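# Gently pull the bottom cabinet drawer fully open

## Task

Slide the cabinet's lowest drawer out to its full open extent, gently. It fails immediately if the drawer is squeezed or shoved hard, moved quickly, or reaches its closed or open stop faster than a crawl; if the cabinet shifts or tilts beyond a small amount; or if any part of an arm other than the fingers hits the drawer, or any robot part hits the cabinet. At the end the drawer must stay fully open by itself, not only because the robot holds it there.

## Robot and tools

Robot: two Franka FR3 arms with seven revolute joints each, named left_arm and right_arm, each carrying a Robotiq 2F-140 two-finger gripper and a wrist camera. The names are labels, not image sides.

Frame: one shared scene frame. Origin on the table top midway between the arms, +x out over the table, +z up, left_arm on the +y side. Base roots: left_arm at (+0.029, +0.397, 0) m, quat_wxyz (+0.997, 0, 0, -0.083); right_arm at (+0.013, -0.341, 0) m, quat_wxyz (+1.000, 0, 0, -0.013).

execute_actions takes "actions", a list holding zero or one item, plus optional "pictures" (boolean; images come by default). Three forms:
- Empty list: moves nothing, returns the current state.
- Action: {"rows": [...], "steps": n}, n from 1 to 15 (default 15), each step 1/30 s. Row k is used on step k; if rows run out, the final row repeats.
- Wait: {"steps": n} with no rows, n up to 300; sends nothing and returns when n steps have elapsed since the previous result (your thinking time is included).
A refused call sends nothing to the robot.

Row layout: one flat list of exactly 20 numbers covering both arms, even if only one should move. Numbers 1-7 are left_arm joint targets, 8-10 its gripper position, force_limit, speed; numbers 11-17 are right_arm joint targets, 18-20 its gripper triple.

Joint numbers are absolute target angles in radians, in the same order as the Joint positions line: waist -2.744..2.744, shoulder -1.784..1.784, upper arm roll -2.901..2.901, elbow -3.042..-0.152, forearm roll -2.807..2.807, wrist pitch 0.544..4.517, wrist roll -3.016..3.016. True ends may differ from these by up to 0.018 rad. A call is refused if a target lies over 0.018 rad beyond a stated end and also beyond that joint's last reported angle. Targets past the real end are clipped to it, and the result then reports "joint sent to its limit" (possibly about a motion still running from before); absence of that line does not prove more travel exists.

Motion limits: each step, the command to a joint stays within a fixed margin of its measured angle (0.248 rad for waist, shoulder, upper arm roll, elbow; 0.677 forearm roll; 0.715 wrist pitch; 1.54 wrist roll), and if the targets would place the gripper over 70 mm from where it now is, all joint targets are pulled back toward the current angles. Large moves therefore take several calls. Between calls the arms keep heading for the last row sent, until everything nearly stops or a step is HELD; after that only a new action makes them move further.

Gripper triple, each in [-1, 1]: position +1 is fully open (140 mm), pads touch near -0.8, and -1 closes until blocked. force_limit sets squeeze: about 14 N at -1, 60 N at 0, 107 N at +1. speed sets how fast the gap changes: about 30 mm/s at -1, 140 at 0, 250 at +1. All three are commands, so to keep a gripper unchanged resend its previous three values; a 0 is not 'no change'. To grasp, send -1 and confirm object_status = 2. Status codes: 0 moving, 1 blocked while opening, 2 blocked while closing, 3 reached target or pads met (a thin item may still be held). While status is 2, a new force_limit applies only together with a changed position (a change of 0.01 or more, e.g. -1 to -0.98) or if the object yields. position_measured is in counts, nonlinear: 3 fully open, 230 pads touching. The gripper points along its +z and closes along its y axis. end_effector_position is the point between closed pads; fingertips sit about 33 mm beyond it when closed and 9 mm when fully open, and closing pushes the tips about 24 mm further out, so keep that clearance from surfaces.

Result lines: a state line per arm with end_effector_position (m) and end_effector_quat_wxyz in the scene frame (printed position can be off, more at long reach); Joint positions and Joint velocities per arm (rad, rad/s); joint torques and external joint torque estimates (offset, noisy, include friction and held weight, may read "no reading"); object_status and position_measured. "joint command not followed" means a clearance check altered or blocked joint targets on some steps; HELD marks steps on which your row was not fully sent. MOTOR HOT warns of heating from holding loads; an OVER-TEMPERATURE FAULT brakes that arm until it cools.

Faults: if contact torque reaches a joint's load limit (waist 35, shoulder 35, upper arm roll 32, elbow 30, forearm roll 12, wrist pitch 12, wrist roll 12 N m), or an outside force on the arm, tool or held item reaches 40 N, that arm halts for 10 s and drops the rest of the call.

Cameras: cam_left_wrist and cam_right_wrist, each 896x504, pinhole with radial distortion; calibration lines give K, D and T_world_to_cam (world to camera, metres), with small errors. The optical frame has +z forward, +x image right, +y image down. zoom_image takes "camera" and "region" [x0, y0, x1, y1] in that camera's pixels, origin top-left, at most 504x504, and returns a finer view of its latest image.

Replying without a tool call ends everything.

Avoid: pulling or closing the drawer fast, hitting either end stop quickly, gripping the handle hard, bumping the cabinet or the drawer with anything but fingers, shifting the cabinet, letting the arms collide or press each other, and knocking anything off the table. Loose objects may occasionally be nudged by outside pushes.

Each tool is called after ">>>" as name([rows], argument=value, ...), one row to a line, values as JSON.

Reference images:

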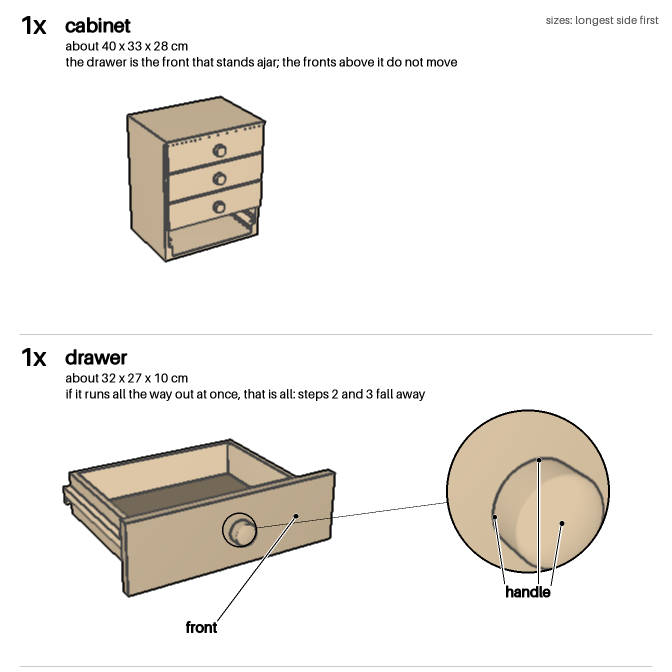

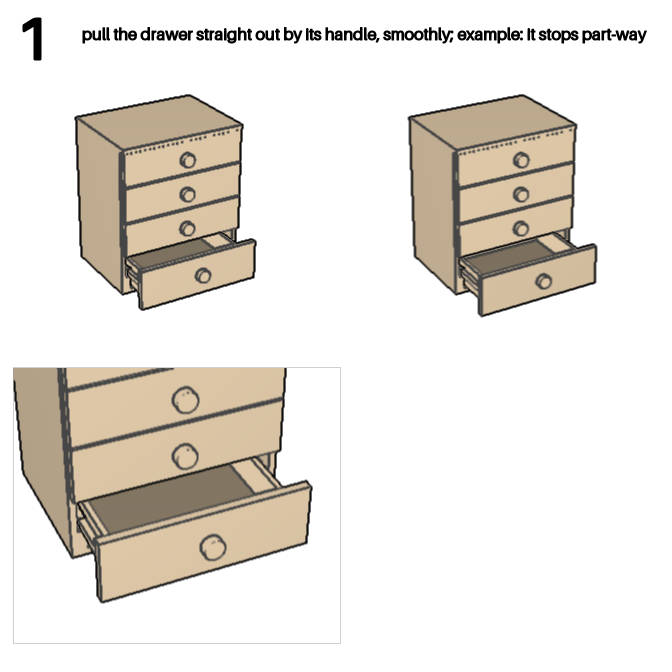

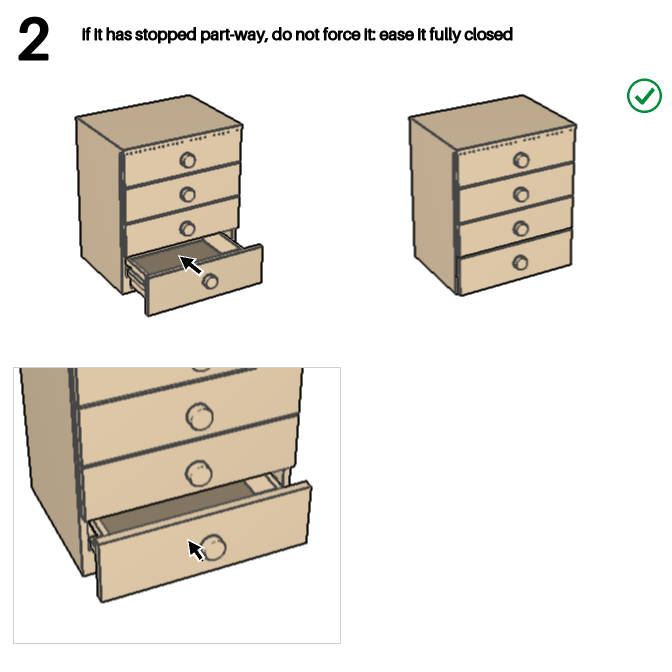

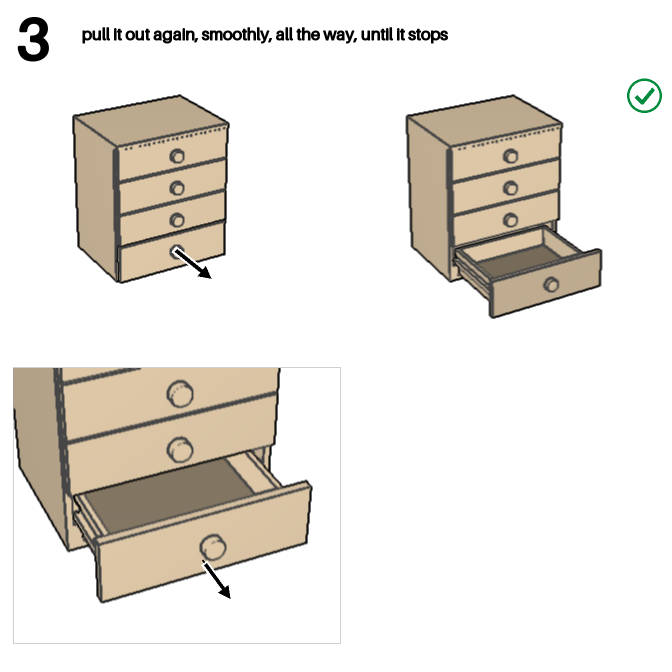

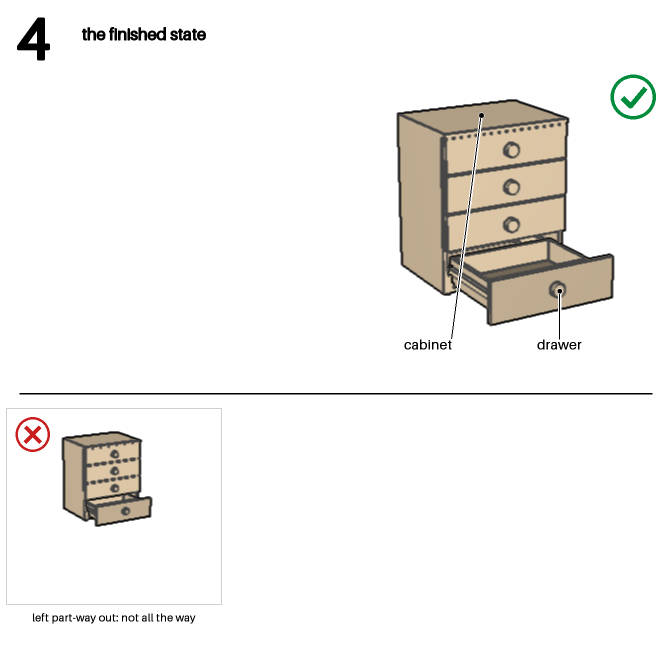

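## Session

>>> execute_actions(actions=[])

Scene clock: 0.00 s of 4700.00 s.
left_arm: end_effector_position=(+0.5815, +0.3100, +0.4136) position_measured=3 object_status=3 end_effector_quat_wxyz=(-0.010, +0.888, -0.460, +0.004) | right_arm: end_effector_position=(+0.3989, +0.1326, +0.1723) position_measured=3 object_status=3 end_effector_quat_wxyz=(+0.246, +0.371, +0.883, -0.151)
Joint positions: left_arm=[ 0.009  0.002 -0.009 -1.569  0.017  1.585 -0.781] | right_arm=[ 1.064  0.482  0.113 -1.576 -0.556  1.705 -2.594]
Joint velocities: left_arm=[-0.001 -0.002 -0.     0.    -0.001 -0.001  0.001] | right_arm=[-0.001  0.001  0.002  0.001  0.001  0.001  0.001]
Joint torques (N m, as the joint torque sensors report them, + toward a larger angle): no reading
External joint torques (N m, as the arm's controller estimates them; a push from outside toward a larger angle lowers the number): no reading

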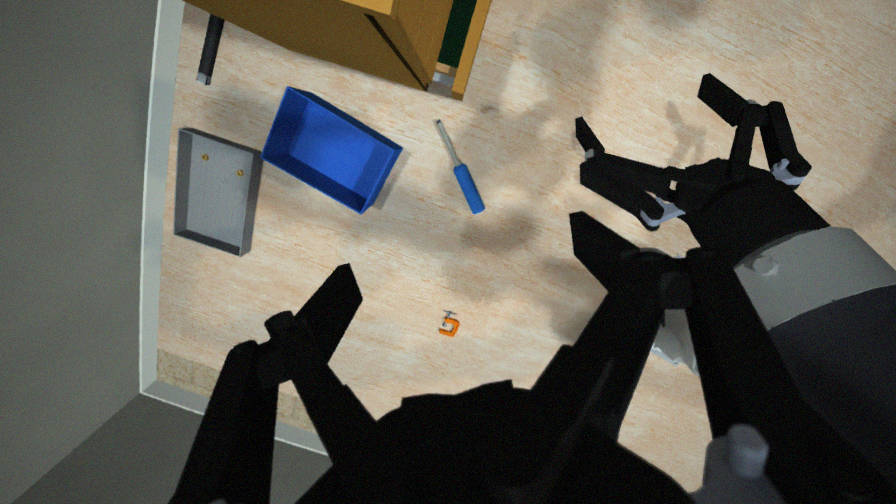

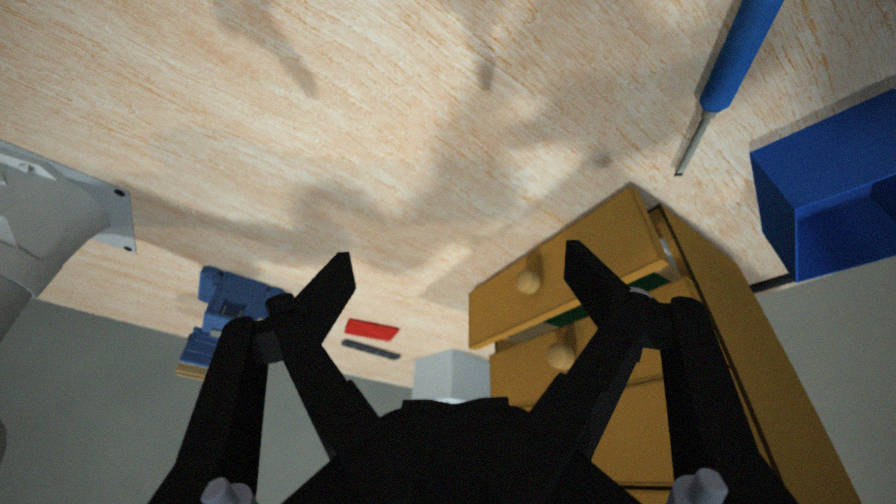

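>>> zoom_image(camera="cam_right_wrist", region=[440, 160, 760, 400])

>>> zoom_image(camera="cam_left_wrist", region=[340, 0, 540, 130])

Region (440, 160, 760, 400) of cam_right_wrist's 896x504 image, scaled by 1.575, with more detail than that image has; it fills the top 378 rows of this view, and the rest is white.

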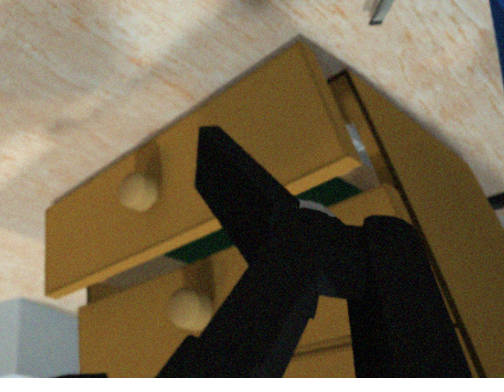

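Region (340, 0, 540, 130) of cam_left_wrist's 896x504 image, scaled by 2.520, with more detail than that image has; it fills the top 328 rows of this view, and the rest is white.

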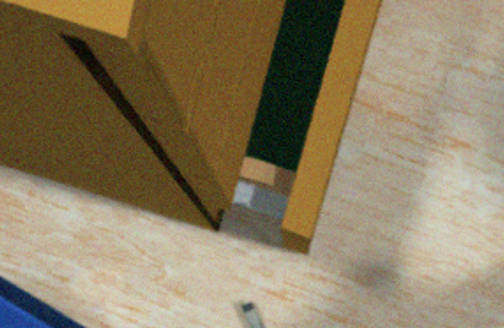

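>>> execute_actions([
  {"rows":[[0.009,0.002,-0.009,-1.569,0.017,1.585,-0.781,1,-1,0,1.18,-0.2,0,-2.5,0.4,2.6,-2.2,1,-1,0]],"steps":15},
], pictures=false)

>>> execute_actions([
  {"steps":30},
], pictures=false)

Scene clock: 18.47 s of 4700.00 s.
left_arm: end_effector_position=(+0.5815, +0.3100, +0.4136) position_measured=3 object_status=3 end_effector_quat_wxyz=(-0.010, +0.888, -0.460, +0.004) | right_arm: end_effector_position=(+0.2359, +0.2399, +0.2241) position_measured=3 object_status=3 end_effector_quat_wxyz=(-0.076, +0.571, +0.813, +0.079)
Joint positions: left_arm=[ 0.009  0.002 -0.009 -1.569  0.017  1.585 -0.781] | right_arm=[ 1.164  0.069  0.02  -2.031  0.153  2.28  -2.418]
Joint velocities: left_arm=[-0.001  0.001  0.     0.    -0.     0.     0.001] | right_arm=[ 0.143 -1.647 -0.12  -1.693  1.433  1.302  0.51 ]
Joint torques (N m, as the joint torque sensors report them, + toward a larger angle): left_arm=[  0.16 -30.73  -0.47  24.06   0.87   2.63   0.05] | right_arm=[ -0.38 -34.44  -2.41  29.29   1.37   4.84   0.25]
External joint torques (N m, as the arm's controller estimates them; a push from outside toward a larger angle lowers the number): left_arm=[ 0.17  0.67 -0.46  0.45  0.    0.08  0.05] | right_arm=[ 1.15 -2.88 -1.08 -1.47  0.86  0.86  0.25]
Steps of this call (steps 1 to 90: nothing new was sent; then 14.97 s passed at rest; steps 91 to 105: all 15 steps of this action). Readings (joint positions | what the end effector reports):
91: left_arm=[0.009 0.002 -0.009 -1.569 0.017 1.585 -0.781] | right_arm=[1.070 0.470 0.102 -1.596 -0.519 1.735 -2.584] | left_arm position_measured=3 object_status=3 | right_arm position_measured=3 object_status=3
92: left_arm=[0.009 0.002 -0.009 -1.569 0.017 1.585 -0.781] | right_arm=[1.077 0.452 0.091 -1.620 -0.475 1.770 -2.574] | left_arm position_measured=3 object_status=3 | right_arm position_measured=3 object_status=3
94: left_arm=[0.009 0.002 -0.009 -1.569 0.017 1.585 -0.781] | right_arm=[1.093 0.413 0.075 -1.665 -0.387 1.839 -2.553] | left_arm position_measured=3 object_status=3 | right_arm position_measured=3 object_status=3
98: left_arm=[0.009 0.002 -0.009 -1.569 0.017 1.585 -0.781] | right_arm=[1.121 0.326 0.054 -1.757 -0.202 1.983 -2.513] | left_arm position_measured=3 object_status=3 | right_arm position_measured=3 object_status=3
105: the state above

Scene clock: 19.47 s of 4700.00 s.
left_arm: end_effector_position=(+0.5815, +0.3100, +0.4136) position_measured=3 object_status=3 end_effector_quat_wxyz=(-0.010, +0.888, -0.460, +0.004) | right_arm: end_effector_position=(+0.2000, +0.1685, +0.1908) position_measured=3 object_status=3 end_effector_quat_wxyz=(-0.158, +0.723, +0.664, +0.108)
Joint positions: left_arm=[ 0.009  0.002 -0.009 -1.569  0.017  1.585 -0.781] | right_arm=[ 1.179 -0.198  0.002 -2.498  0.397  2.596 -2.213]
Joint velocities: left_arm=[ 0.001  0.002  0.001 -0.002 -0.    -0.     0.001] | right_arm=[-0.001 -0.     0.     0.    -0.     0.004  0.03 ]
Joint torques (N m, as the joint torque sensors report them, + toward a larger angle): left_arm=[  0.22 -30.64  -0.6   24.23   0.88   2.62   0.04] | right_arm=[  1.07 -25.26  -0.54  22.14   0.96   3.18   0.26]
External joint torques (N m, as the arm's controller estimates them; a push from outside toward a larger angle lowers the number): left_arm=[ 0.12  0.63 -0.7   0.71  0.01  0.08  0.04] | right_arm=[ 1.07 -1.49 -0.42 -0.79  0.61  0.3   0.26]
Steps of this call (steps 1 to 30: the robot went on to your last target). Readings (joint positions | what the end effector reports):
1: left_arm=[0.009 0.002 -0.009 -1.569 0.017 1.585 -0.781] | right_arm=[1.169 0.006 0.016 -2.098 0.203 2.330 -2.399] | left_arm position_measured=3 object_status=3 | right_arm position_measured=3 object_status=3
2: left_arm=[0.009 0.002 -0.009 -1.569 0.017 1.585 -0.781] | right_arm=[1.173 -0.063 0.012 -2.171 0.249 2.378 -2.379] | left_arm position_measured=3 object_status=3 | right_arm position_measured=3 object_status=3
4: left_arm=[0.009 0.002 -0.009 -1.569 0.017 1.585 -0.781] | right_arm=[1.177 -0.166 0.007 -2.305 0.311 2.454 -2.346] | left_arm position_measured=3 object_status=3 | right_arm position_measured=3 object_status=3
8: left_arm=[0.009 0.002 -0.009 -1.569 0.017 1.585 -0.781] | right_arm=[1.178 -0.195 0.002 -2.465 0.368 2.530 -2.296] | left_arm position_measured=3 object_status=3 | right_arm position_measured=3 object_status=3
30: the state above

>>> execute_actions([
  {"rows":[[0.009,0.002,-0.009,-1.569,0.017,1.585,-0.781,1,-1,0,1.222,0.05,0,-2.45,1.284,4.022,-1.83,1,-1,0]],"steps":15},
], pictures=false)

>>> execute_actions([
  {"steps":20},
], pictures=false)

>>> execute_actions([
  {"rows":[[0.009,0.002,-0.009,-1.569,0.017,1.585,-0.781,1,-1,0,1.222,0.15,0,-2.43,1.284,4.022,-1.83,1,-1,0],[0.009,0.002,-0.009,-1.569,0.017,1.585,-0.781,1,-1,0,1.222,0.2,0,-2.42,1.284,4.022,-1.83,1,-1,0],[0.009,0.002,-0.009,-1.569,0.017,1.585,-0.781,1,-1,0,1.222,0.25,0,-2.41,1.284,4.022,-1.83,1,-1,0],[0.009,0.002,-0.009,-1.569,0.017,1.585,-0.781,1,-1,0,1.222,0.3,0,-2.40,1.284,4.022,-1.83,1,-1,0],[0.009,0.002,-0.009,-1.569,0.017,1.585,-0.781,1,-1,0,1.222,0.35,0,-2.39,1.284,4.022,-1.83,1,-1,0],[0.009,0.002,-0.009,-1.569,0.017,1.585,-0.781,1,-1,0,1.222,0.4,0,-2.385,1.284,4.022,-1.83,1,-1,0],[0.009,0.002,-0.009,-1.569,0.017,1.585,-0.781,1,-1,0,1.222,0.44,0,-2.38,1.284,4.022,-1.83,1,-1,0],[0.009,0.002,-0.009,-1.569,0.017,1.585,-0.781,1,-1,0,1.222,0.48,0,-2.375,1.284,4.022,-1.83,1,-1,0],[0.009,0.002,-0.009,-1.569,0.017,1.585,-0.781,1,-1,0,1.222,0.51,0,-2.372,1.284,4.022,-1.83,1,-1,0],[0.009,0.002,-0.009,-1.569,0.017,1.585,-0.781,1,-1,0,1.222,0.53,0,-2.372,1.284,4.022,-1.83,1,-1,0],[0.009,0.002,-0.009,-1.569,0.017,1.585,-0.781,1,-1,0,1.222,0.549,0,-2.372,1.284,4.022,-1.83,1,-1,0]],"steps":15},
], pictures=false)

>>> execute_actions([
  {"steps":20},
])

Scene clock: 22.70 s of 4700.00 s.
left_arm: end_effector_position=(+0.5815, +0.3100, +0.4136) position_measured=3 object_status=3 end_effector_quat_wxyz=(-0.010, +0.888, -0.460, +0.004) | right_arm: end_effector_position=(+0.3526, +0.1997, +0.2005) position_measured=3 object_status=3 end_effector_quat_wxyz=(-0.240, +0.892, +0.267, +0.275)
Joint positions: left_arm=[ 0.009  0.002 -0.009 -1.569  0.017  1.585 -0.781] | right_arm=[ 1.213  0.012  0.003 -2.463  1.039  3.284 -2.045]
Joint velocities: left_arm=[ 0.    -0.001 -0.001 -0.     0.     0.     0.002] | right_arm=[0.006 0.115 0.    0.019 0.559 1.184 0.207]
Joint torques (N m, as the joint torque sensors report them, + toward a larger angle): left_arm=[  0.49 -30.97  -0.38  24.27   0.85   2.59   0.05] | right_arm=[  0.64 -28.8    0.23  22.3   -0.84   3.18   0.24]
External joint torques (N m, as the arm's controller estimates them; a push from outside toward a larger angle lowers the number): left_arm=[ 0.51  0.75 -0.37  0.49 -0.02  0.03  0.05] | right_arm=[0.07 1.12 0.01 1.42 0.63 0.63 0.25]
Steps of this call (steps 1 to 15: the robot went on to your last target; steps 16 to 82: nothing new was sent; steps 83 to 97: all 15 steps of this action). Readings (joint positions | what the end effector reports):
83: left_arm=[0.009 0.002 -0.009 -1.569 0.017 1.585 -0.781] | right_arm=[1.185 -0.183 0.002 -2.492 0.453 2.640 -2.191] | left_arm position_measured=3 object_status=3 | right_arm position_measured=3 object_status=3
84: left_arm=[0.009 0.002 -0.009 -1.569 0.017 1.585 -0.781] | right_arm=[1.191 -0.154 0.002 -2.483 0.522 2.696 -2.175] | left_arm position_measured=3 object_status=3 | right_arm position_measured=3 object_status=3
86: left_arm=[0.009 0.002 -0.009 -1.569 0.017 1.585 -0.781] | right_arm=[1.199 -0.102 0.003 -2.474 0.653 2.801 -2.147] | left_arm position_measured=3 object_status=3 | right_arm position_measured=3 object_status=3
90: left_arm=[0.009 0.002 -0.009 -1.569 0.017 1.585 -0.781] | right_arm=[1.207 -0.036 0.003 -2.469 0.848 2.987 -2.102] | left_arm position_measured=3 object_status=3 | right_arm position_measured=3 object_status=3
97: the state above

Scene clock: 23.37 s of 4700.00 s.
left_arm: end_effector_position=(+0.5815, +0.3100, +0.4136) position_measured=3 object_status=3 end_effector_quat_wxyz=(-0.010, +0.888, -0.460, +0.004) | right_arm: end_effector_position=(+0.4768, +0.0701, +0.3173) position_measured=3 object_status=3 end_effector_quat_wxyz=(-0.181, +0.840, -0.024, +0.510)
Joint positions: left_arm=[ 0.009  0.002 -0.009 -1.569  0.017  1.585 -0.781] | right_arm=[ 1.22   0.047  0.001 -2.452  1.275  3.968 -1.883]
Joint velocities: left_arm=[-0.    -0.     0.    -0.    -0.001  0.     0.   ] | right_arm=[0.005 0.003 0.    0.002 0.053 0.313 0.16 ]
Joint torques (N m, as the joint torque sensors report them, + toward a larger angle): left_arm=[  0.27 -30.65  -0.58  24.28   0.83   2.62   0.02] | right_arm=[  1.66 -27.1   -0.31  19.48  -1.38   2.97   0.31]
External joint torques (N m, as the arm's controller estimates them; a push from outside toward a larger angle lowers the number): left_arm=[ 0.24  0.92 -0.61  0.58 -0.04  0.07  0.03] | right_arm=[ 1.57  0.67 -0.29  0.87  0.5   0.39  0.3 ]
Steps of this call (steps 1 to 20: the robot went on to your last target). Readings (joint positions | what the end effector reports):
1: left_arm=[0.009 0.002 -0.009 -1.569 0.017 1.585 -0.781] | right_arm=[1.213 0.016 0.003 -2.463 1.057 3.325 -2.038] | left_arm position_measured=3 object_status=3 | right_arm position_measured=3 object_status=3
2: left_arm=[0.009 0.002 -0.009 -1.569 0.017 1.585 -0.781] | right_arm=[1.213 0.019 0.003 -2.462 1.075 3.366 -2.031] | left_arm position_measured=3 object_status=3 | right_arm position_measured=3 object_status=3
4: left_arm=[0.009 0.002 -0.009 -1.569 0.017 1.585 -0.781] | right_arm=[1.214 0.025 0.003 -2.461 1.108 3.448 -2.017] | left_arm position_measured=3 object_status=3 | right_arm position_measured=3 object_status=3
8: left_arm=[0.009 0.002 -0.009 -1.569 0.017 1.585 -0.781] | right_arm=[1.216 0.034 0.002 -2.458 1.170 3.610 -1.986] | left_arm position_measured=3 object_status=3 | right_arm position_measured=3 object_status=3
20: the state above

Scene clock: 23.87 s of 4700.00 s.
left_arm: end_effector_position=(+0.5815, +0.3100, +0.4136) position_measured=3 object_status=3 end_effector_quat_wxyz=(-0.010, +0.888, -0.460, +0.004) | right_arm: end_effector_position=(+0.4673, +0.0283, +0.0851) position_measured=3 object_status=3 end_effector_quat_wxyz=(-0.011, +0.889, +0.041, +0.456)
Joint positions: left_arm=[ 0.009  0.002 -0.009 -1.569  0.017  1.585 -0.781] | right_arm=[ 1.221  0.549  0.001 -2.38   1.281  4.012 -1.845]
Joint velocities: left_arm=[-0.    -0.001 -0.    -0.001  0.     0.001 -0.   ] | right_arm=[0.001 0.103 0.001 0.01  0.005 0.019 0.031]
Joint torques (N m, as the joint torque sensors report them, + toward a larger angle): left_arm=[  0.24 -30.78  -0.45  24.2    0.85   2.61   0.06] | right_arm=[  0.44 -42.51  -1.54  16.45  -0.32   4.31   0.29]
External joint torques (N m, as the arm's controller estimates them; a push from outside toward a larger angle lowers the number): left_arm=[ 0.3   0.85 -0.38  0.49 -0.01  0.06  0.06] | right_arm=[0.08 0.01 0.02 1.57 0.66 0.46 0.26]
Steps of this call (steps 1 to 15: all 15 steps of this action). Readings (joint positions | what the end effector reports):
1: left_arm=[0.009 0.002 -0.009 -1.569 0.017 1.585 -0.781] | right_arm=[1.220 0.060 0.001 -2.443 1.276 3.980 -1.878] | left_arm position_measured=3 object_status=3 | right_arm position_measured=3 object_status=3
2: left_arm=[0.009 0.002 -0.009 -1.569 0.017 1.585 -0.781] | right_arm=[1.220 0.091 0.001 -2.431 1.276 3.990 -1.873] | left_arm position_measured=3 object_status=3 | right_arm position_measured=3 object_status=3
4: left_arm=[0.009 0.002 -0.009 -1.569 0.017 1.585 -0.781] | right_arm=[1.220 0.178 0.001 -2.414 1.277 4.000 -1.866] | left_arm position_measured=3 object_status=3 | right_arm position_measured=3 object_status=3
8: left_arm=[0.009 0.002 -0.009 -1.569 0.017 1.585 -0.781] | right_arm=[1.221 0.361 0.001 -2.390 1.278 4.009 -1.857] | left_arm position_measured=3 object_status=3 | right_arm position_measured=3 object_status=3
15: the state above

Scene clock: 24.53 s of 4700.00 s.
left_arm: end_effector_position=(+0.5815, +0.3100, +0.4136) position_measured=3 object_status=3 end_effector_quat_wxyz=(-0.010, +0.888, -0.460, +0.004) | right_arm: end_effector_position=(+0.4688, +0.0298, +0.0876) position_measured=3 object_status=3 end_effector_quat_wxyz=(-0.014, +0.887, +0.036, +0.459)
Joint positions: left_arm=[ 0.009  0.002 -0.009 -1.569  0.017  1.585 -0.781] | right_arm=[ 1.221  0.551  0.001 -2.374  1.282  4.019 -1.836]
Joint velocities: left_arm=[-0.001  0.002 -0.001  0.001 -0.    -0.     0.   ] | right_arm=[ 0.002  0.     0.    -0.     0.     0.     0.004]
Joint torques (N m, as the joint torque sensors report them, + toward a larger angle): left_arm=[  0.47 -30.86  -0.52  24.39   0.83   2.62   0.06] | right_arm=[  0.52 -38.17  -1.31  13.58  -0.31   3.64   0.23]
External joint torques (N m, as the arm's controller estimates them; a push from outside toward a larger angle lowers the number): left_arm=[ 0.51  0.61 -0.49  0.72 -0.03  0.06  0.06] | right_arm=[ 0.41 -1.56  0.15  1.64  0.35  0.3   0.2 ]
Steps of this call (steps 1 to 15: the robot went on to your last target; steps 16 to 20: nothing new was sent). Readings (joint positions | what the end effector reports):
1: left_arm=[0.009 0.002 -0.009 -1.569 0.017 1.585 -0.781] | right_arm=[1.221 0.550 0.001 -2.379 1.282 4.013 -1.844] | left_arm position_measured=3 object_status=3 | right_arm position_measured=3 object_status=3
2: left_arm=[0.009 0.002 -0.009 -1.569 0.017 1.585 -0.781] | right_arm=[1.221 0.551 0.001 -2.378 1.282 4.014 -1.843] | left_arm position_measured=3 object_status=3 | right_arm position_measured=3 object_status=3
4: left_arm=[0.009 0.002 -0.009 -1.569 0.017 1.585 -0.781] | right_arm=[1.221 0.551 0.001 -2.375 1.282 4.016 -1.841] | left_arm position_measured=3 object_status=3 | right_arm position_measured=3 object_status=3
8: left_arm=[0.009 0.002 -0.009 -1.569 0.017 1.585 -0.781] | right_arm=[1.221 0.551 0.001 -2.374 1.282 4.017 -1.839] | left_arm position_measured=3 object_status=3 | right_arm position_measured=3 object_status=3
20: the state above
All arms were judged still, so your last target was given up. Only a new action makes them travel on or press farther. Fingers that are still opening or closing keep moving.
camera_calibration (this result's frames):
cam_left_wrist: T_world_to_cam=[[-0.933957, -0.355344, -0.0381485, 0.67403], [-0.344527, 0.86683, 0.360425, -0.207478], [-0.0950068, 0.349765, -0.932008, 0.527342], [0, 0, 0, 1]] pos_world=[0.608135, 0.234915, 0.59198]
cam_right_wrist: T_world_to_cam=[[0.0538494, -0.995319, -0.0802467, 0.0194881], [-0.8262, 0.000722049, -0.563376, 0.45589], [0.560797, 0.0966373, -0.822294, 0.00131967], [0, 0, 0, 1]] pos_world=[0.374867, 0.0189402, 0.259487]

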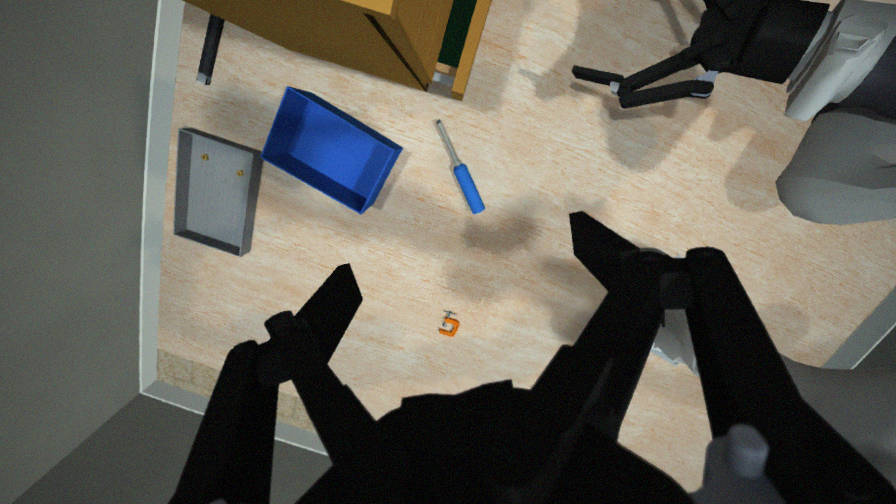

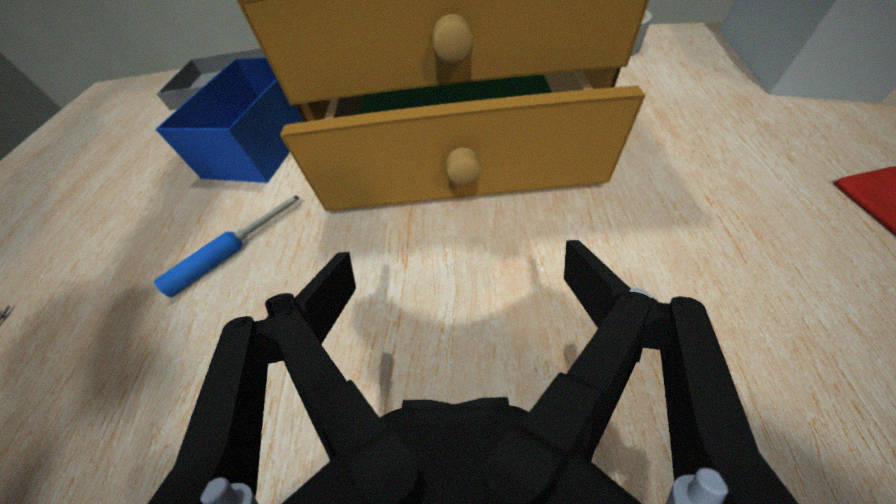

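>>> zoom_image(camera="cam_right_wrist", region=[270, 60, 660, 280])

>>> zoom_image(camera="cam_right_wrist", region=[420, 130, 510, 210])

Region (270, 60, 660, 280) of cam_right_wrist's 896x504 image, scaled by 1.292, with more detail than that image has; it fills the top 284 rows of this view, and the rest is white.

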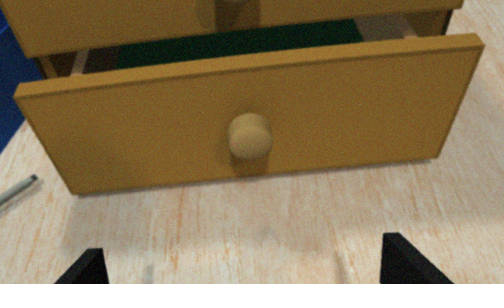

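Region (420, 130, 510, 210) of cam_right_wrist's 896x504 image, scaled by 5.600, with more detail than that image has.

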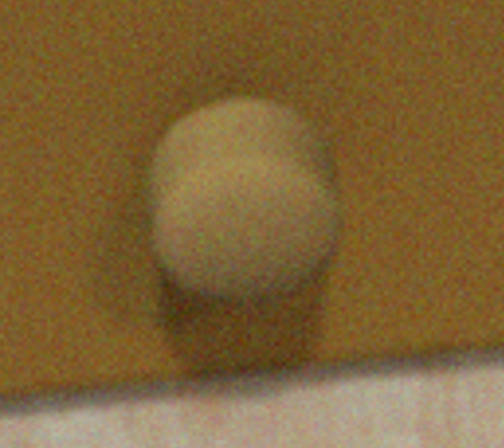

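>>> execute_actions([
  {"rows":[[0.009,0.002,-0.009,-1.569,0.017,1.585,-0.781,1,-1,0,1.20,0.56,0,-2.366,1.25,4.016,-1.825,-0.15,-1,0],[0.009,0.002,-0.009,-1.569,0.017,1.585,-0.781,1,-1,0,1.18,0.57,0,-2.36,1.22,4.013,-1.817,-0.15,-1,0],[0.009,0.002,-0.009,-1.569,0.017,1.585,-0.781,1,-1,0,1.16,0.58,0,-2.353,1.19,4.01,-1.81,-0.15,-1,0],[0.009,0.002,-0.009,-1.569,0.017,1.585,-0.781,1,-1,0,1.14,0.59,0,-2.347,1.16,4.008,-1.80,-0.15,-1,0],[0.009,0.002,-0.009,-1.569,0.017,1.585,-0.781,1,-1,0,1.12,0.60,0,-2.34,1.13,4.005,-1.795,-0.15,-1,0],[0.009,0.002,-0.009,-1.569,0.017,1.585,-0.781,1,-1,0,1.10,0.61,0,-2.334,1.10,4.002,-1.787,-0.15,-1,0],[0.009,0.002,-0.009,-1.569,0.017,1.585,-0.781,1,-1,0,1.08,0.62,0,-2.328,1.075,4.0,-1.78,-0.15,-1,0],[0.009,0.002,-0.009,-1.569,0.017,1.585,-0.781,1,-1,0,1.06,0.63,0,-2.322,1.05,3.997,-1.772,-0.15,-1,0],[0.009,0.002,-0.009,-1.569,0.017,1.585,-0.781,1,-1,0,1.045,0.638,0,-2.317,1.03,3.995,-1.766,-0.15,-1,0],[0.009,0.002,-0.009,-1.569,0.017,1.585,-0.781,1,-1,0,1.0315,0.644,0,-2.313,1.011,3.994,-1.762,-0.15,-1,0]],"steps":15},
], pictures=false)

>>> execute_actions([
  {"steps":20},
])

>>> zoom_image(camera="cam_right_wrist", region=[340, 100, 580, 300])

Scene clock: 35.20 s of 4700.00 s.
left_arm: end_effector_position=(+0.5815, +0.3100, +0.4136) position_measured=3 object_status=3 end_effector_quat_wxyz=(-0.010, +0.888, -0.460, +0.004) | right_arm: end_effector_position=(+0.5421, +0.0119, +0.0629) position_measured=108 object_status=0 end_effector_quat_wxyz=(-0.014, +0.885, +0.051, +0.463)
Joint positions: left_arm=[ 0.009  0.002 -0.009 -1.569  0.017  1.585 -0.781] | right_arm=[ 1.032  0.642 -0.003 -2.317  1.034  4.    -1.789]
Joint velocities: left_arm=[-0.    -0.001  0.    -0.001  0.    -0.    -0.001] | right_arm=[-0.026  0.016  0.001  0.02  -0.16  -0.019  0.072]
Joint torques (N m, as the joint torque sensors report them, + toward a larger angle): left_arm=[  0.41 -30.77  -0.69  24.33   0.86   2.62   0.07] | right_arm=[  0.68 -39.53   0.88  14.24  -1.67   2.86   0.22]
External joint torques (N m, as the arm's controller estimates them; a push from outside toward a larger angle lowers the number): left_arm=[ 0.43  0.88 -0.68  0.59 -0.02  0.06  0.07] | right_arm=[-0.83  0.3   0.72  1.87 -1.1  -0.63  0.2 ]
Steps of this call (steps 1 to 90: nothing new was sent; then 7.17 s passed at rest; steps 91 to 105: all 15 steps of this action). Readings (joint positions | what the end effector reports):
91: left_arm=[0.009 0.002 -0.009 -1.569 0.017 1.585 -0.781] | right_arm=[1.218 0.552 0.002 -2.373 1.276 4.019 -1.834] | left_arm position_measured=3 object_status=3 | right_arm position_measured=3 object_status=0
92: left_arm=[0.009 0.002 -0.009 -1.569 0.017 1.585 -0.781] | right_arm=[1.210 0.555 0.003 -2.369 1.264 4.019 -1.833] | left_arm position_measured=3 object_status=3 | right_arm position_measured=9 object_status=0
94: left_arm=[0.009 0.002 -0.009 -1.569 0.017 1.585 -0.781] | right_arm=[1.182 0.568 0.004 -2.359 1.228 4.017 -1.829] | left_arm position_measured=3 object_status=3 | right_arm position_measured=24 object_status=0
98: left_arm=[0.009 0.002 -0.009 -1.569 0.017 1.585 -0.781] | right_arm=[1.106 0.605 0.003 -2.336 1.133 4.010 -1.814] | left_arm position_measured=3 object_status=3 | right_arm position_measured=54 object_status=0
105: the state above

Scene clock: 35.87 s of 4700.00 s.
left_arm: end_effector_position=(+0.5815, +0.3100, +0.4136) position_measured=3 object_status=3 end_effector_quat_wxyz=(-0.010, +0.888, -0.460, +0.004) | right_arm: end_effector_position=(+0.5420, +0.0192, +0.0634) position_measured=148 object_status=3 end_effector_quat_wxyz=(-0.023, +0.885, +0.051, +0.463)
Joint positions: left_arm=[ 0.009  0.002 -0.009 -1.569  0.017  1.585 -0.781] | right_arm=[ 1.032  0.642 -0.002 -2.315  1.014  3.997 -1.769]
Joint velocities: left_arm=[-0.     0.002 -0.001  0.001 -0.     0.    -0.001] | right_arm=[-0.001 -0.001 -0.001  0.001  0.    -0.001  0.009]
Joint torques (N m, as the joint torque sensors report them, + toward a larger angle): left_arm=[  0.29 -30.8   -0.48  24.24   0.86   2.63   0.03] | right_arm=[ -0.29 -38.36   0.    13.84  -1.52   2.84   0.25]
External joint torques (N m, as the arm's controller estimates them; a push from outside toward a larger angle lowers the number): left_arm=[ 0.38  0.64 -0.39  0.57  0.    0.07  0.03] | right_arm=[-0.22  0.74  1.54  1.66 -1.07 -0.57  0.23]
Steps of this call (steps 1 to 20: the robot went on to your last target). Readings (joint positions | what the end effector reports):
1: left_arm=[0.009 0.002 -0.009 -1.569 0.017 1.585 -0.781] | right_arm=[1.032 0.642 -0.003 -2.317 1.029 3.999 -1.787] | left_arm position_measured=3 object_status=3 | right_arm position_measured=115 object_status=0
2: left_arm=[0.009 0.002 -0.009 -1.569 0.017 1.585 -0.781] | right_arm=[1.032 0.642 -0.003 -2.316 1.025 3.999 -1.785] | left_arm position_measured=3 object_status=3 | right_arm position_measured=123 object_status=0
4: left_arm=[0.009 0.002 -0.009 -1.569 0.017 1.585 -0.781] | right_arm=[1.032 0.642 -0.002 -2.315 1.021 3.998 -1.781] | left_arm position_measured=3 object_status=3 | right_arm position_measured=138 object_status=0
8: left_arm=[0.009 0.002 -0.009 -1.569 0.017 1.585 -0.781] | right_arm=[1.032 0.642 -0.002 -2.315 1.016 3.998 -1.776] | left_arm position_measured=3 object_status=3 | right_arm position_measured=148 object_status=0
20: the state above
camera_calibration (this result's frames):
cam_left_wrist: T_world_to_cam=[[-0.933957, -0.355344, -0.0381485, 0.67403], [-0.344527, 0.86683, 0.360425, -0.207478], [-0.0950069, 0.349765, -0.932008, 0.527342], [0, 0, 0, 1]] pos_world=[0.608135, 0.234915, 0.59198]
cam_right_wrist: T_world_to_cam=[[0.0907924, -0.992552, -0.0812262, -0.0169561], [-0.821241, -0.0284862, -0.56987, 0.501033], [0.563312, 0.118446, -0.81771, -0.0605924], [0, 0, 0, 1]] pos_world=[0.447141, 0.00461961, 0.234599]

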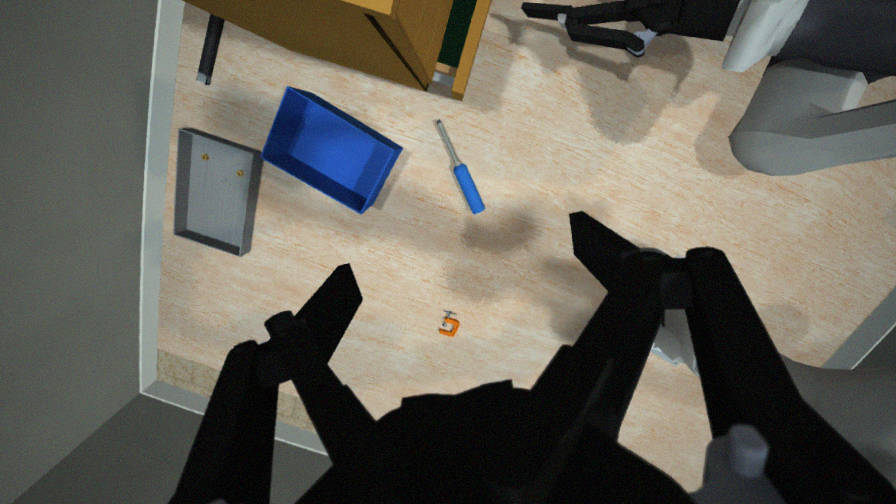

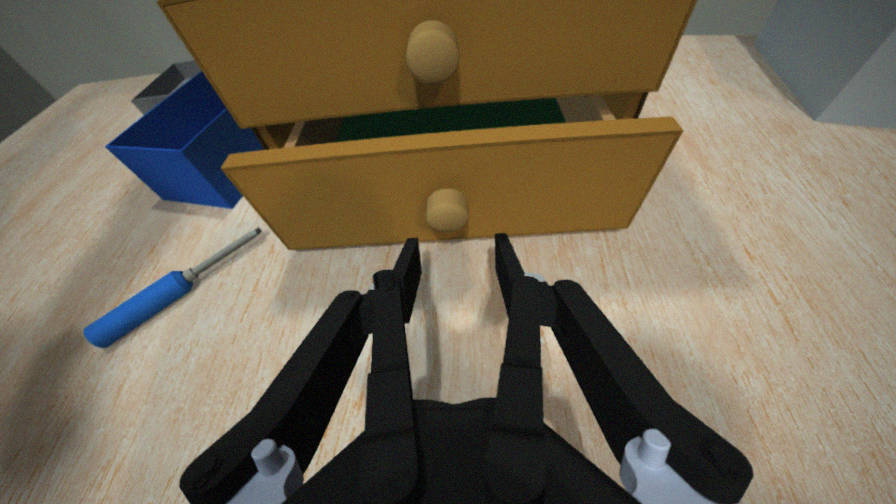

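Region (340, 100, 580, 300) of cam_right_wrist's 896x504 image, scaled by 2.100, with more detail than that image has.

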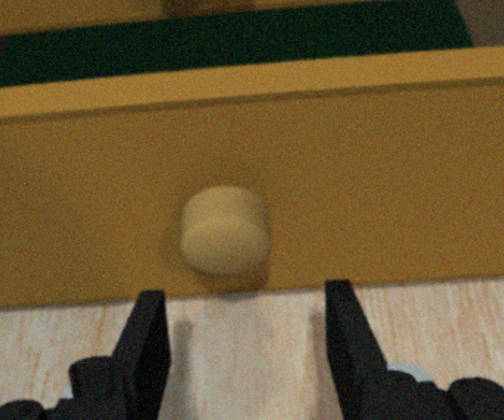

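>>> execute_actions([
  {"rows":[[0.009,0.002,-0.009,-1.569,0.017,1.585,0,1,-1,0,1.026,0.648,0,-2.301,1.012,3.989,-1.77,-0.15,-1,0],[0.009,0.002,-0.009,-1.569,0.017,1.585,0.5,1,-1,0,1.021,0.653,0,-2.288,1.012,3.983,-1.78,-0.15,-1,0],[0.009,0.002,-0.009,-1.569,0.017,1.585,1,1,-1,0,1.016,0.658,0,-2.276,1.012,3.978,-1.788,-0.15,-1,0],[0.009,0.002,-0.009,-1.569,0.017,1.585,1.5,1,-1,0,1.010,0.662,0,-2.263,1.013,3.972,-1.796,-0.15,-1,0],[0.009,0.002,-0.009,-1.569,0.017,1.585,2.71,1,-1,0,1.005,0.667,0,-2.251,1.013,3.9675,-1.803,-0.15,-1,0]],"steps":15},
], pictures=false)

>>> execute_actions([
  {"steps":50},
])

Scene clock: 42.73 s of 4700.00 s.
left_arm: end_effector_position=(+0.5816, +0.3101, +0.4136) position_measured=3 object_status=3 end_effector_quat_wxyz=(+0.008, +0.013, +1.000, +0.007) | right_arm: end_effector_position=(+0.5605, +0.0267, +0.0635) position_measured=148 object_status=3 end_effector_quat_wxyz=(-0.029, +0.885, +0.044, +0.463)
Joint positions: left_arm=[ 0.009  0.002 -0.009 -1.569  0.017  1.585  1.43 ] | right_arm=[ 1.006  0.664 -0.    -2.253  1.014  3.973 -1.79 ]
Joint velocities: left_arm=[ 0.    -0.     0.001  0.001 -0.001  0.     4.219] | right_arm=[-0.     0.005 -0.001  0.002  0.    -0.013 -0.029]
Joint torques (N m, as the joint torque sensors report them, + toward a larger angle): left_arm=[  0.21 -30.68  -0.57  24.17   0.84   2.53   1.29] | right_arm=[ -0.67 -39.88  -1.02  14.67  -1.07   2.79  -0.09]
External joint torques (N m, as the arm's controller estimates them; a push from outside toward a larger angle lowers the number): left_arm=[ 0.12  0.77 -0.66  0.56 -0.02  0.08  1.37] | right_arm=[-0.61  0.42  0.53  1.79 -0.52 -0.6  -0.11]
Steps of this call (steps 1 to 15: the robot went on to your last target; steps 16 to 90: nothing new was sent; then 3.37 s passed at rest; steps 91 to 105: all 15 steps of this action). Readings (joint positions | what the end effector reports):
91: left_arm=[0.009 0.002 -0.009 -1.569 0.017 1.585 -0.713] | right_arm=[1.031 0.643 -0.001 -2.312 1.014 3.996 -1.767] | left_arm position_measured=3 object_status=3 | right_arm position_measured=148 object_status=3
92: left_arm=[0.009 0.002 -0.009 -1.569 0.017 1.585 -0.596] | right_arm=[1.029 0.646 -0.001 -2.306 1.014 3.995 -1.767] | left_arm position_measured=3 object_status=3 | right_arm position_measured=148 object_status=3
94: left_arm=[0.009 0.002 -0.009 -1.569 0.017 1.585 -0.287] | right_arm=[1.023 0.652 -0.000 -2.288 1.014 3.989 -1.771] | left_arm position_measured=3 object_status=3 | right_arm position_measured=148 object_status=3
98: left_arm=[0.009 0.002 -0.009 -1.569 0.017 1.585 0.341] | right_arm=[1.008 0.662 -0.000 -2.259 1.014 3.979 -1.781] | left_arm position_measured=3 object_status=3 | right_arm position_measured=148 object_status=3
105: the state above

Scene clock: 44.40 s of 4700.00 s.
left_arm: end_effector_position=(+0.5816, +0.3101, +0.4136) position_measured=3 object_status=3 end_effector_quat_wxyz=(+0.002, +0.603, +0.798, +0.010) | right_arm: end_effector_position=(+0.5604, +0.0269, +0.0628) position_measured=148 object_status=3 end_effector_quat_wxyz=(-0.027, +0.885, +0.048, +0.462)
Joint positions: left_arm=[ 0.009  0.002 -0.009 -1.569  0.017  1.585  2.699] | right_arm=[ 1.006  0.665 -0.    -2.253  1.014  3.97  -1.798]
Joint velocities: left_arm=[ 0.     0.001  0.001  0.001 -0.001  0.001  0.019] | right_arm=[-0.     0.001  0.     0.001 -0.001 -0.    -0.   ]
Joint torques (N m, as the joint torque sensors report them, + toward a larger angle): left_arm=[  0.26 -30.67  -0.52  23.96   0.92   2.5    0.33] | right_arm=[ -0.39 -39.62  -0.72  14.27  -1.09   2.85  -0.14]
External joint torques (N m, as the arm's controller estimates them; a push from outside toward a larger angle lowers the number): left_arm=[ 0.27  0.74 -0.51  0.36  0.    0.04  0.33] | right_arm=[-0.51  0.63  0.68  1.34 -0.52 -0.53 -0.16]
Steps of this call (steps 1 to 50: the robot went on to your last target). Readings (joint positions | what the end effector reports):
1: left_arm=[0.009 0.002 -0.009 -1.569 0.017 1.585 1.562] | right_arm=[1.006 0.664 -0.000 -2.253 1.014 3.972 -1.791] | left_arm position_measured=3 object_status=3 | right_arm position_measured=148 object_status=3
2: left_arm=[0.009 0.002 -0.009 -1.569 0.017 1.585 1.680] | right_arm=[1.006 0.665 -0.000 -2.253 1.014 3.972 -1.792] | left_arm position_measured=3 object_status=3 | right_arm position_measured=148 object_status=3
4: left_arm=[0.009 0.002 -0.009 -1.569 0.017 1.585 1.882] | right_arm=[1.006 0.665 -0.000 -2.253 1.014 3.971 -1.793] | left_arm position_measured=3 object_status=3 | right_arm position_measured=148 object_status=3
8: left_arm=[0.009 0.002 -0.009 -1.569 0.017 1.585 2.174] | right_arm=[1.006 0.665 -0.000 -2.253 1.014 3.971 -1.795] | left_arm position_measured=3 object_status=3 | right_arm position_measured=148 object_status=3
50: the state above
camera_calibration (this result's frames):
cam_left_wrist: T_world_to_cam=[[0.999674, 0.0253757, -0.00268791, -0.583179], [0.024778, -0.940123, 0.339933, 0.146483], [0.00609908, -0.339889, -0.940446, 0.685864], [0, 0, 0, 1]] pos_world=[0.575177, 0.385628, 0.593656]
cam_right_wrist: T_world_to_cam=[[0.08725, -0.991958, -0.0916934, -0.00835256], [-0.822915, -0.0198942, -0.567817, 0.516551], [0.561426, 0.124998, -0.818032, -0.0715274], [0, 0, 0, 1]] pos_world=[0.465963, 0.0109318, 0.234028]

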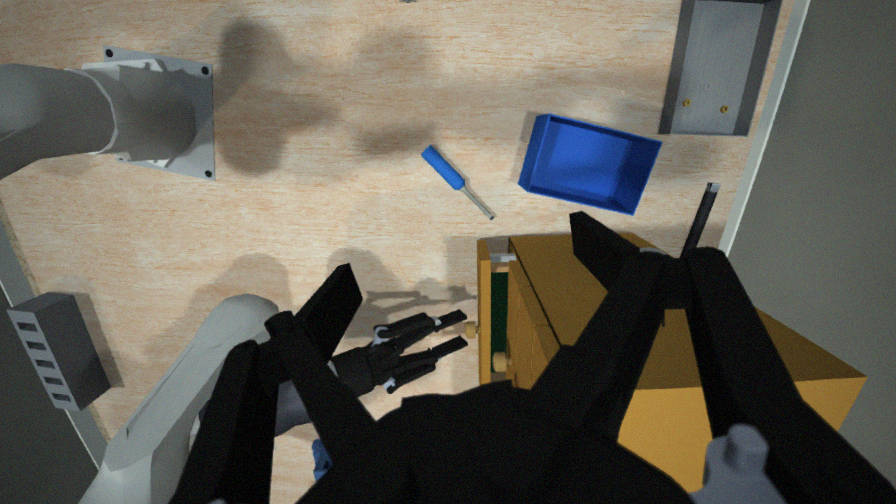

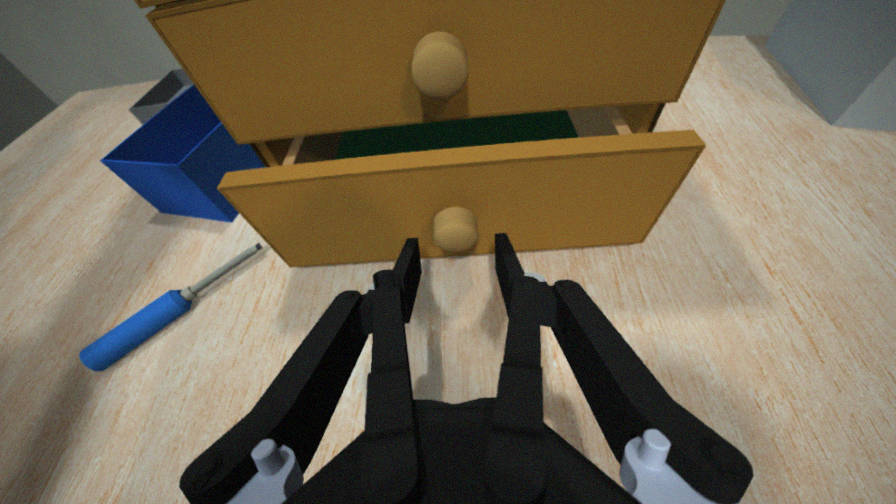

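>>> zoom_image(camera="cam_left_wrist", region=[420, 290, 520, 380])

>>> zoom_image(camera="cam_right_wrist", region=[390, 180, 530, 300])

Region (420, 290, 520, 380) of cam_left_wrist's 896x504 image, scaled by 5.040, with more detail than that image has; it fills the top 454 rows of this view, and the rest is white.

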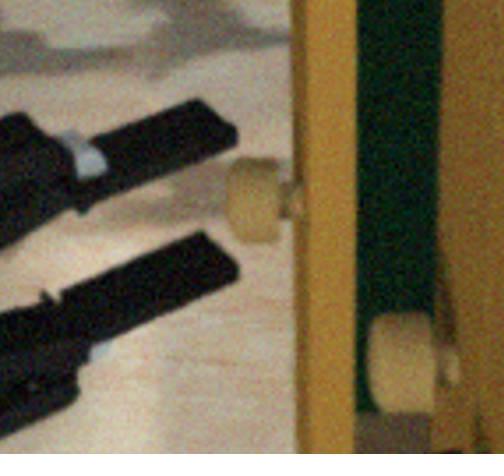

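Region (390, 180, 530, 300) of cam_right_wrist's 896x504 image, scaled by 3.600, with more detail than that image has; it fills the top 432 rows of this view, and the rest is white.

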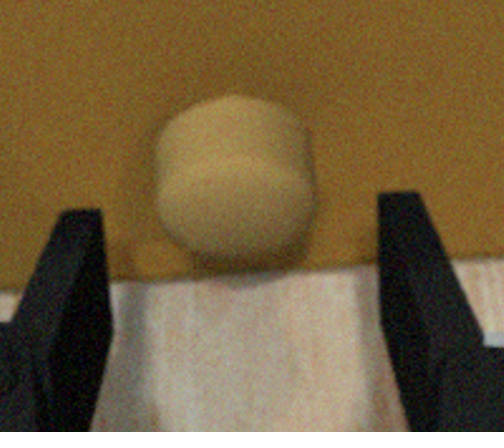

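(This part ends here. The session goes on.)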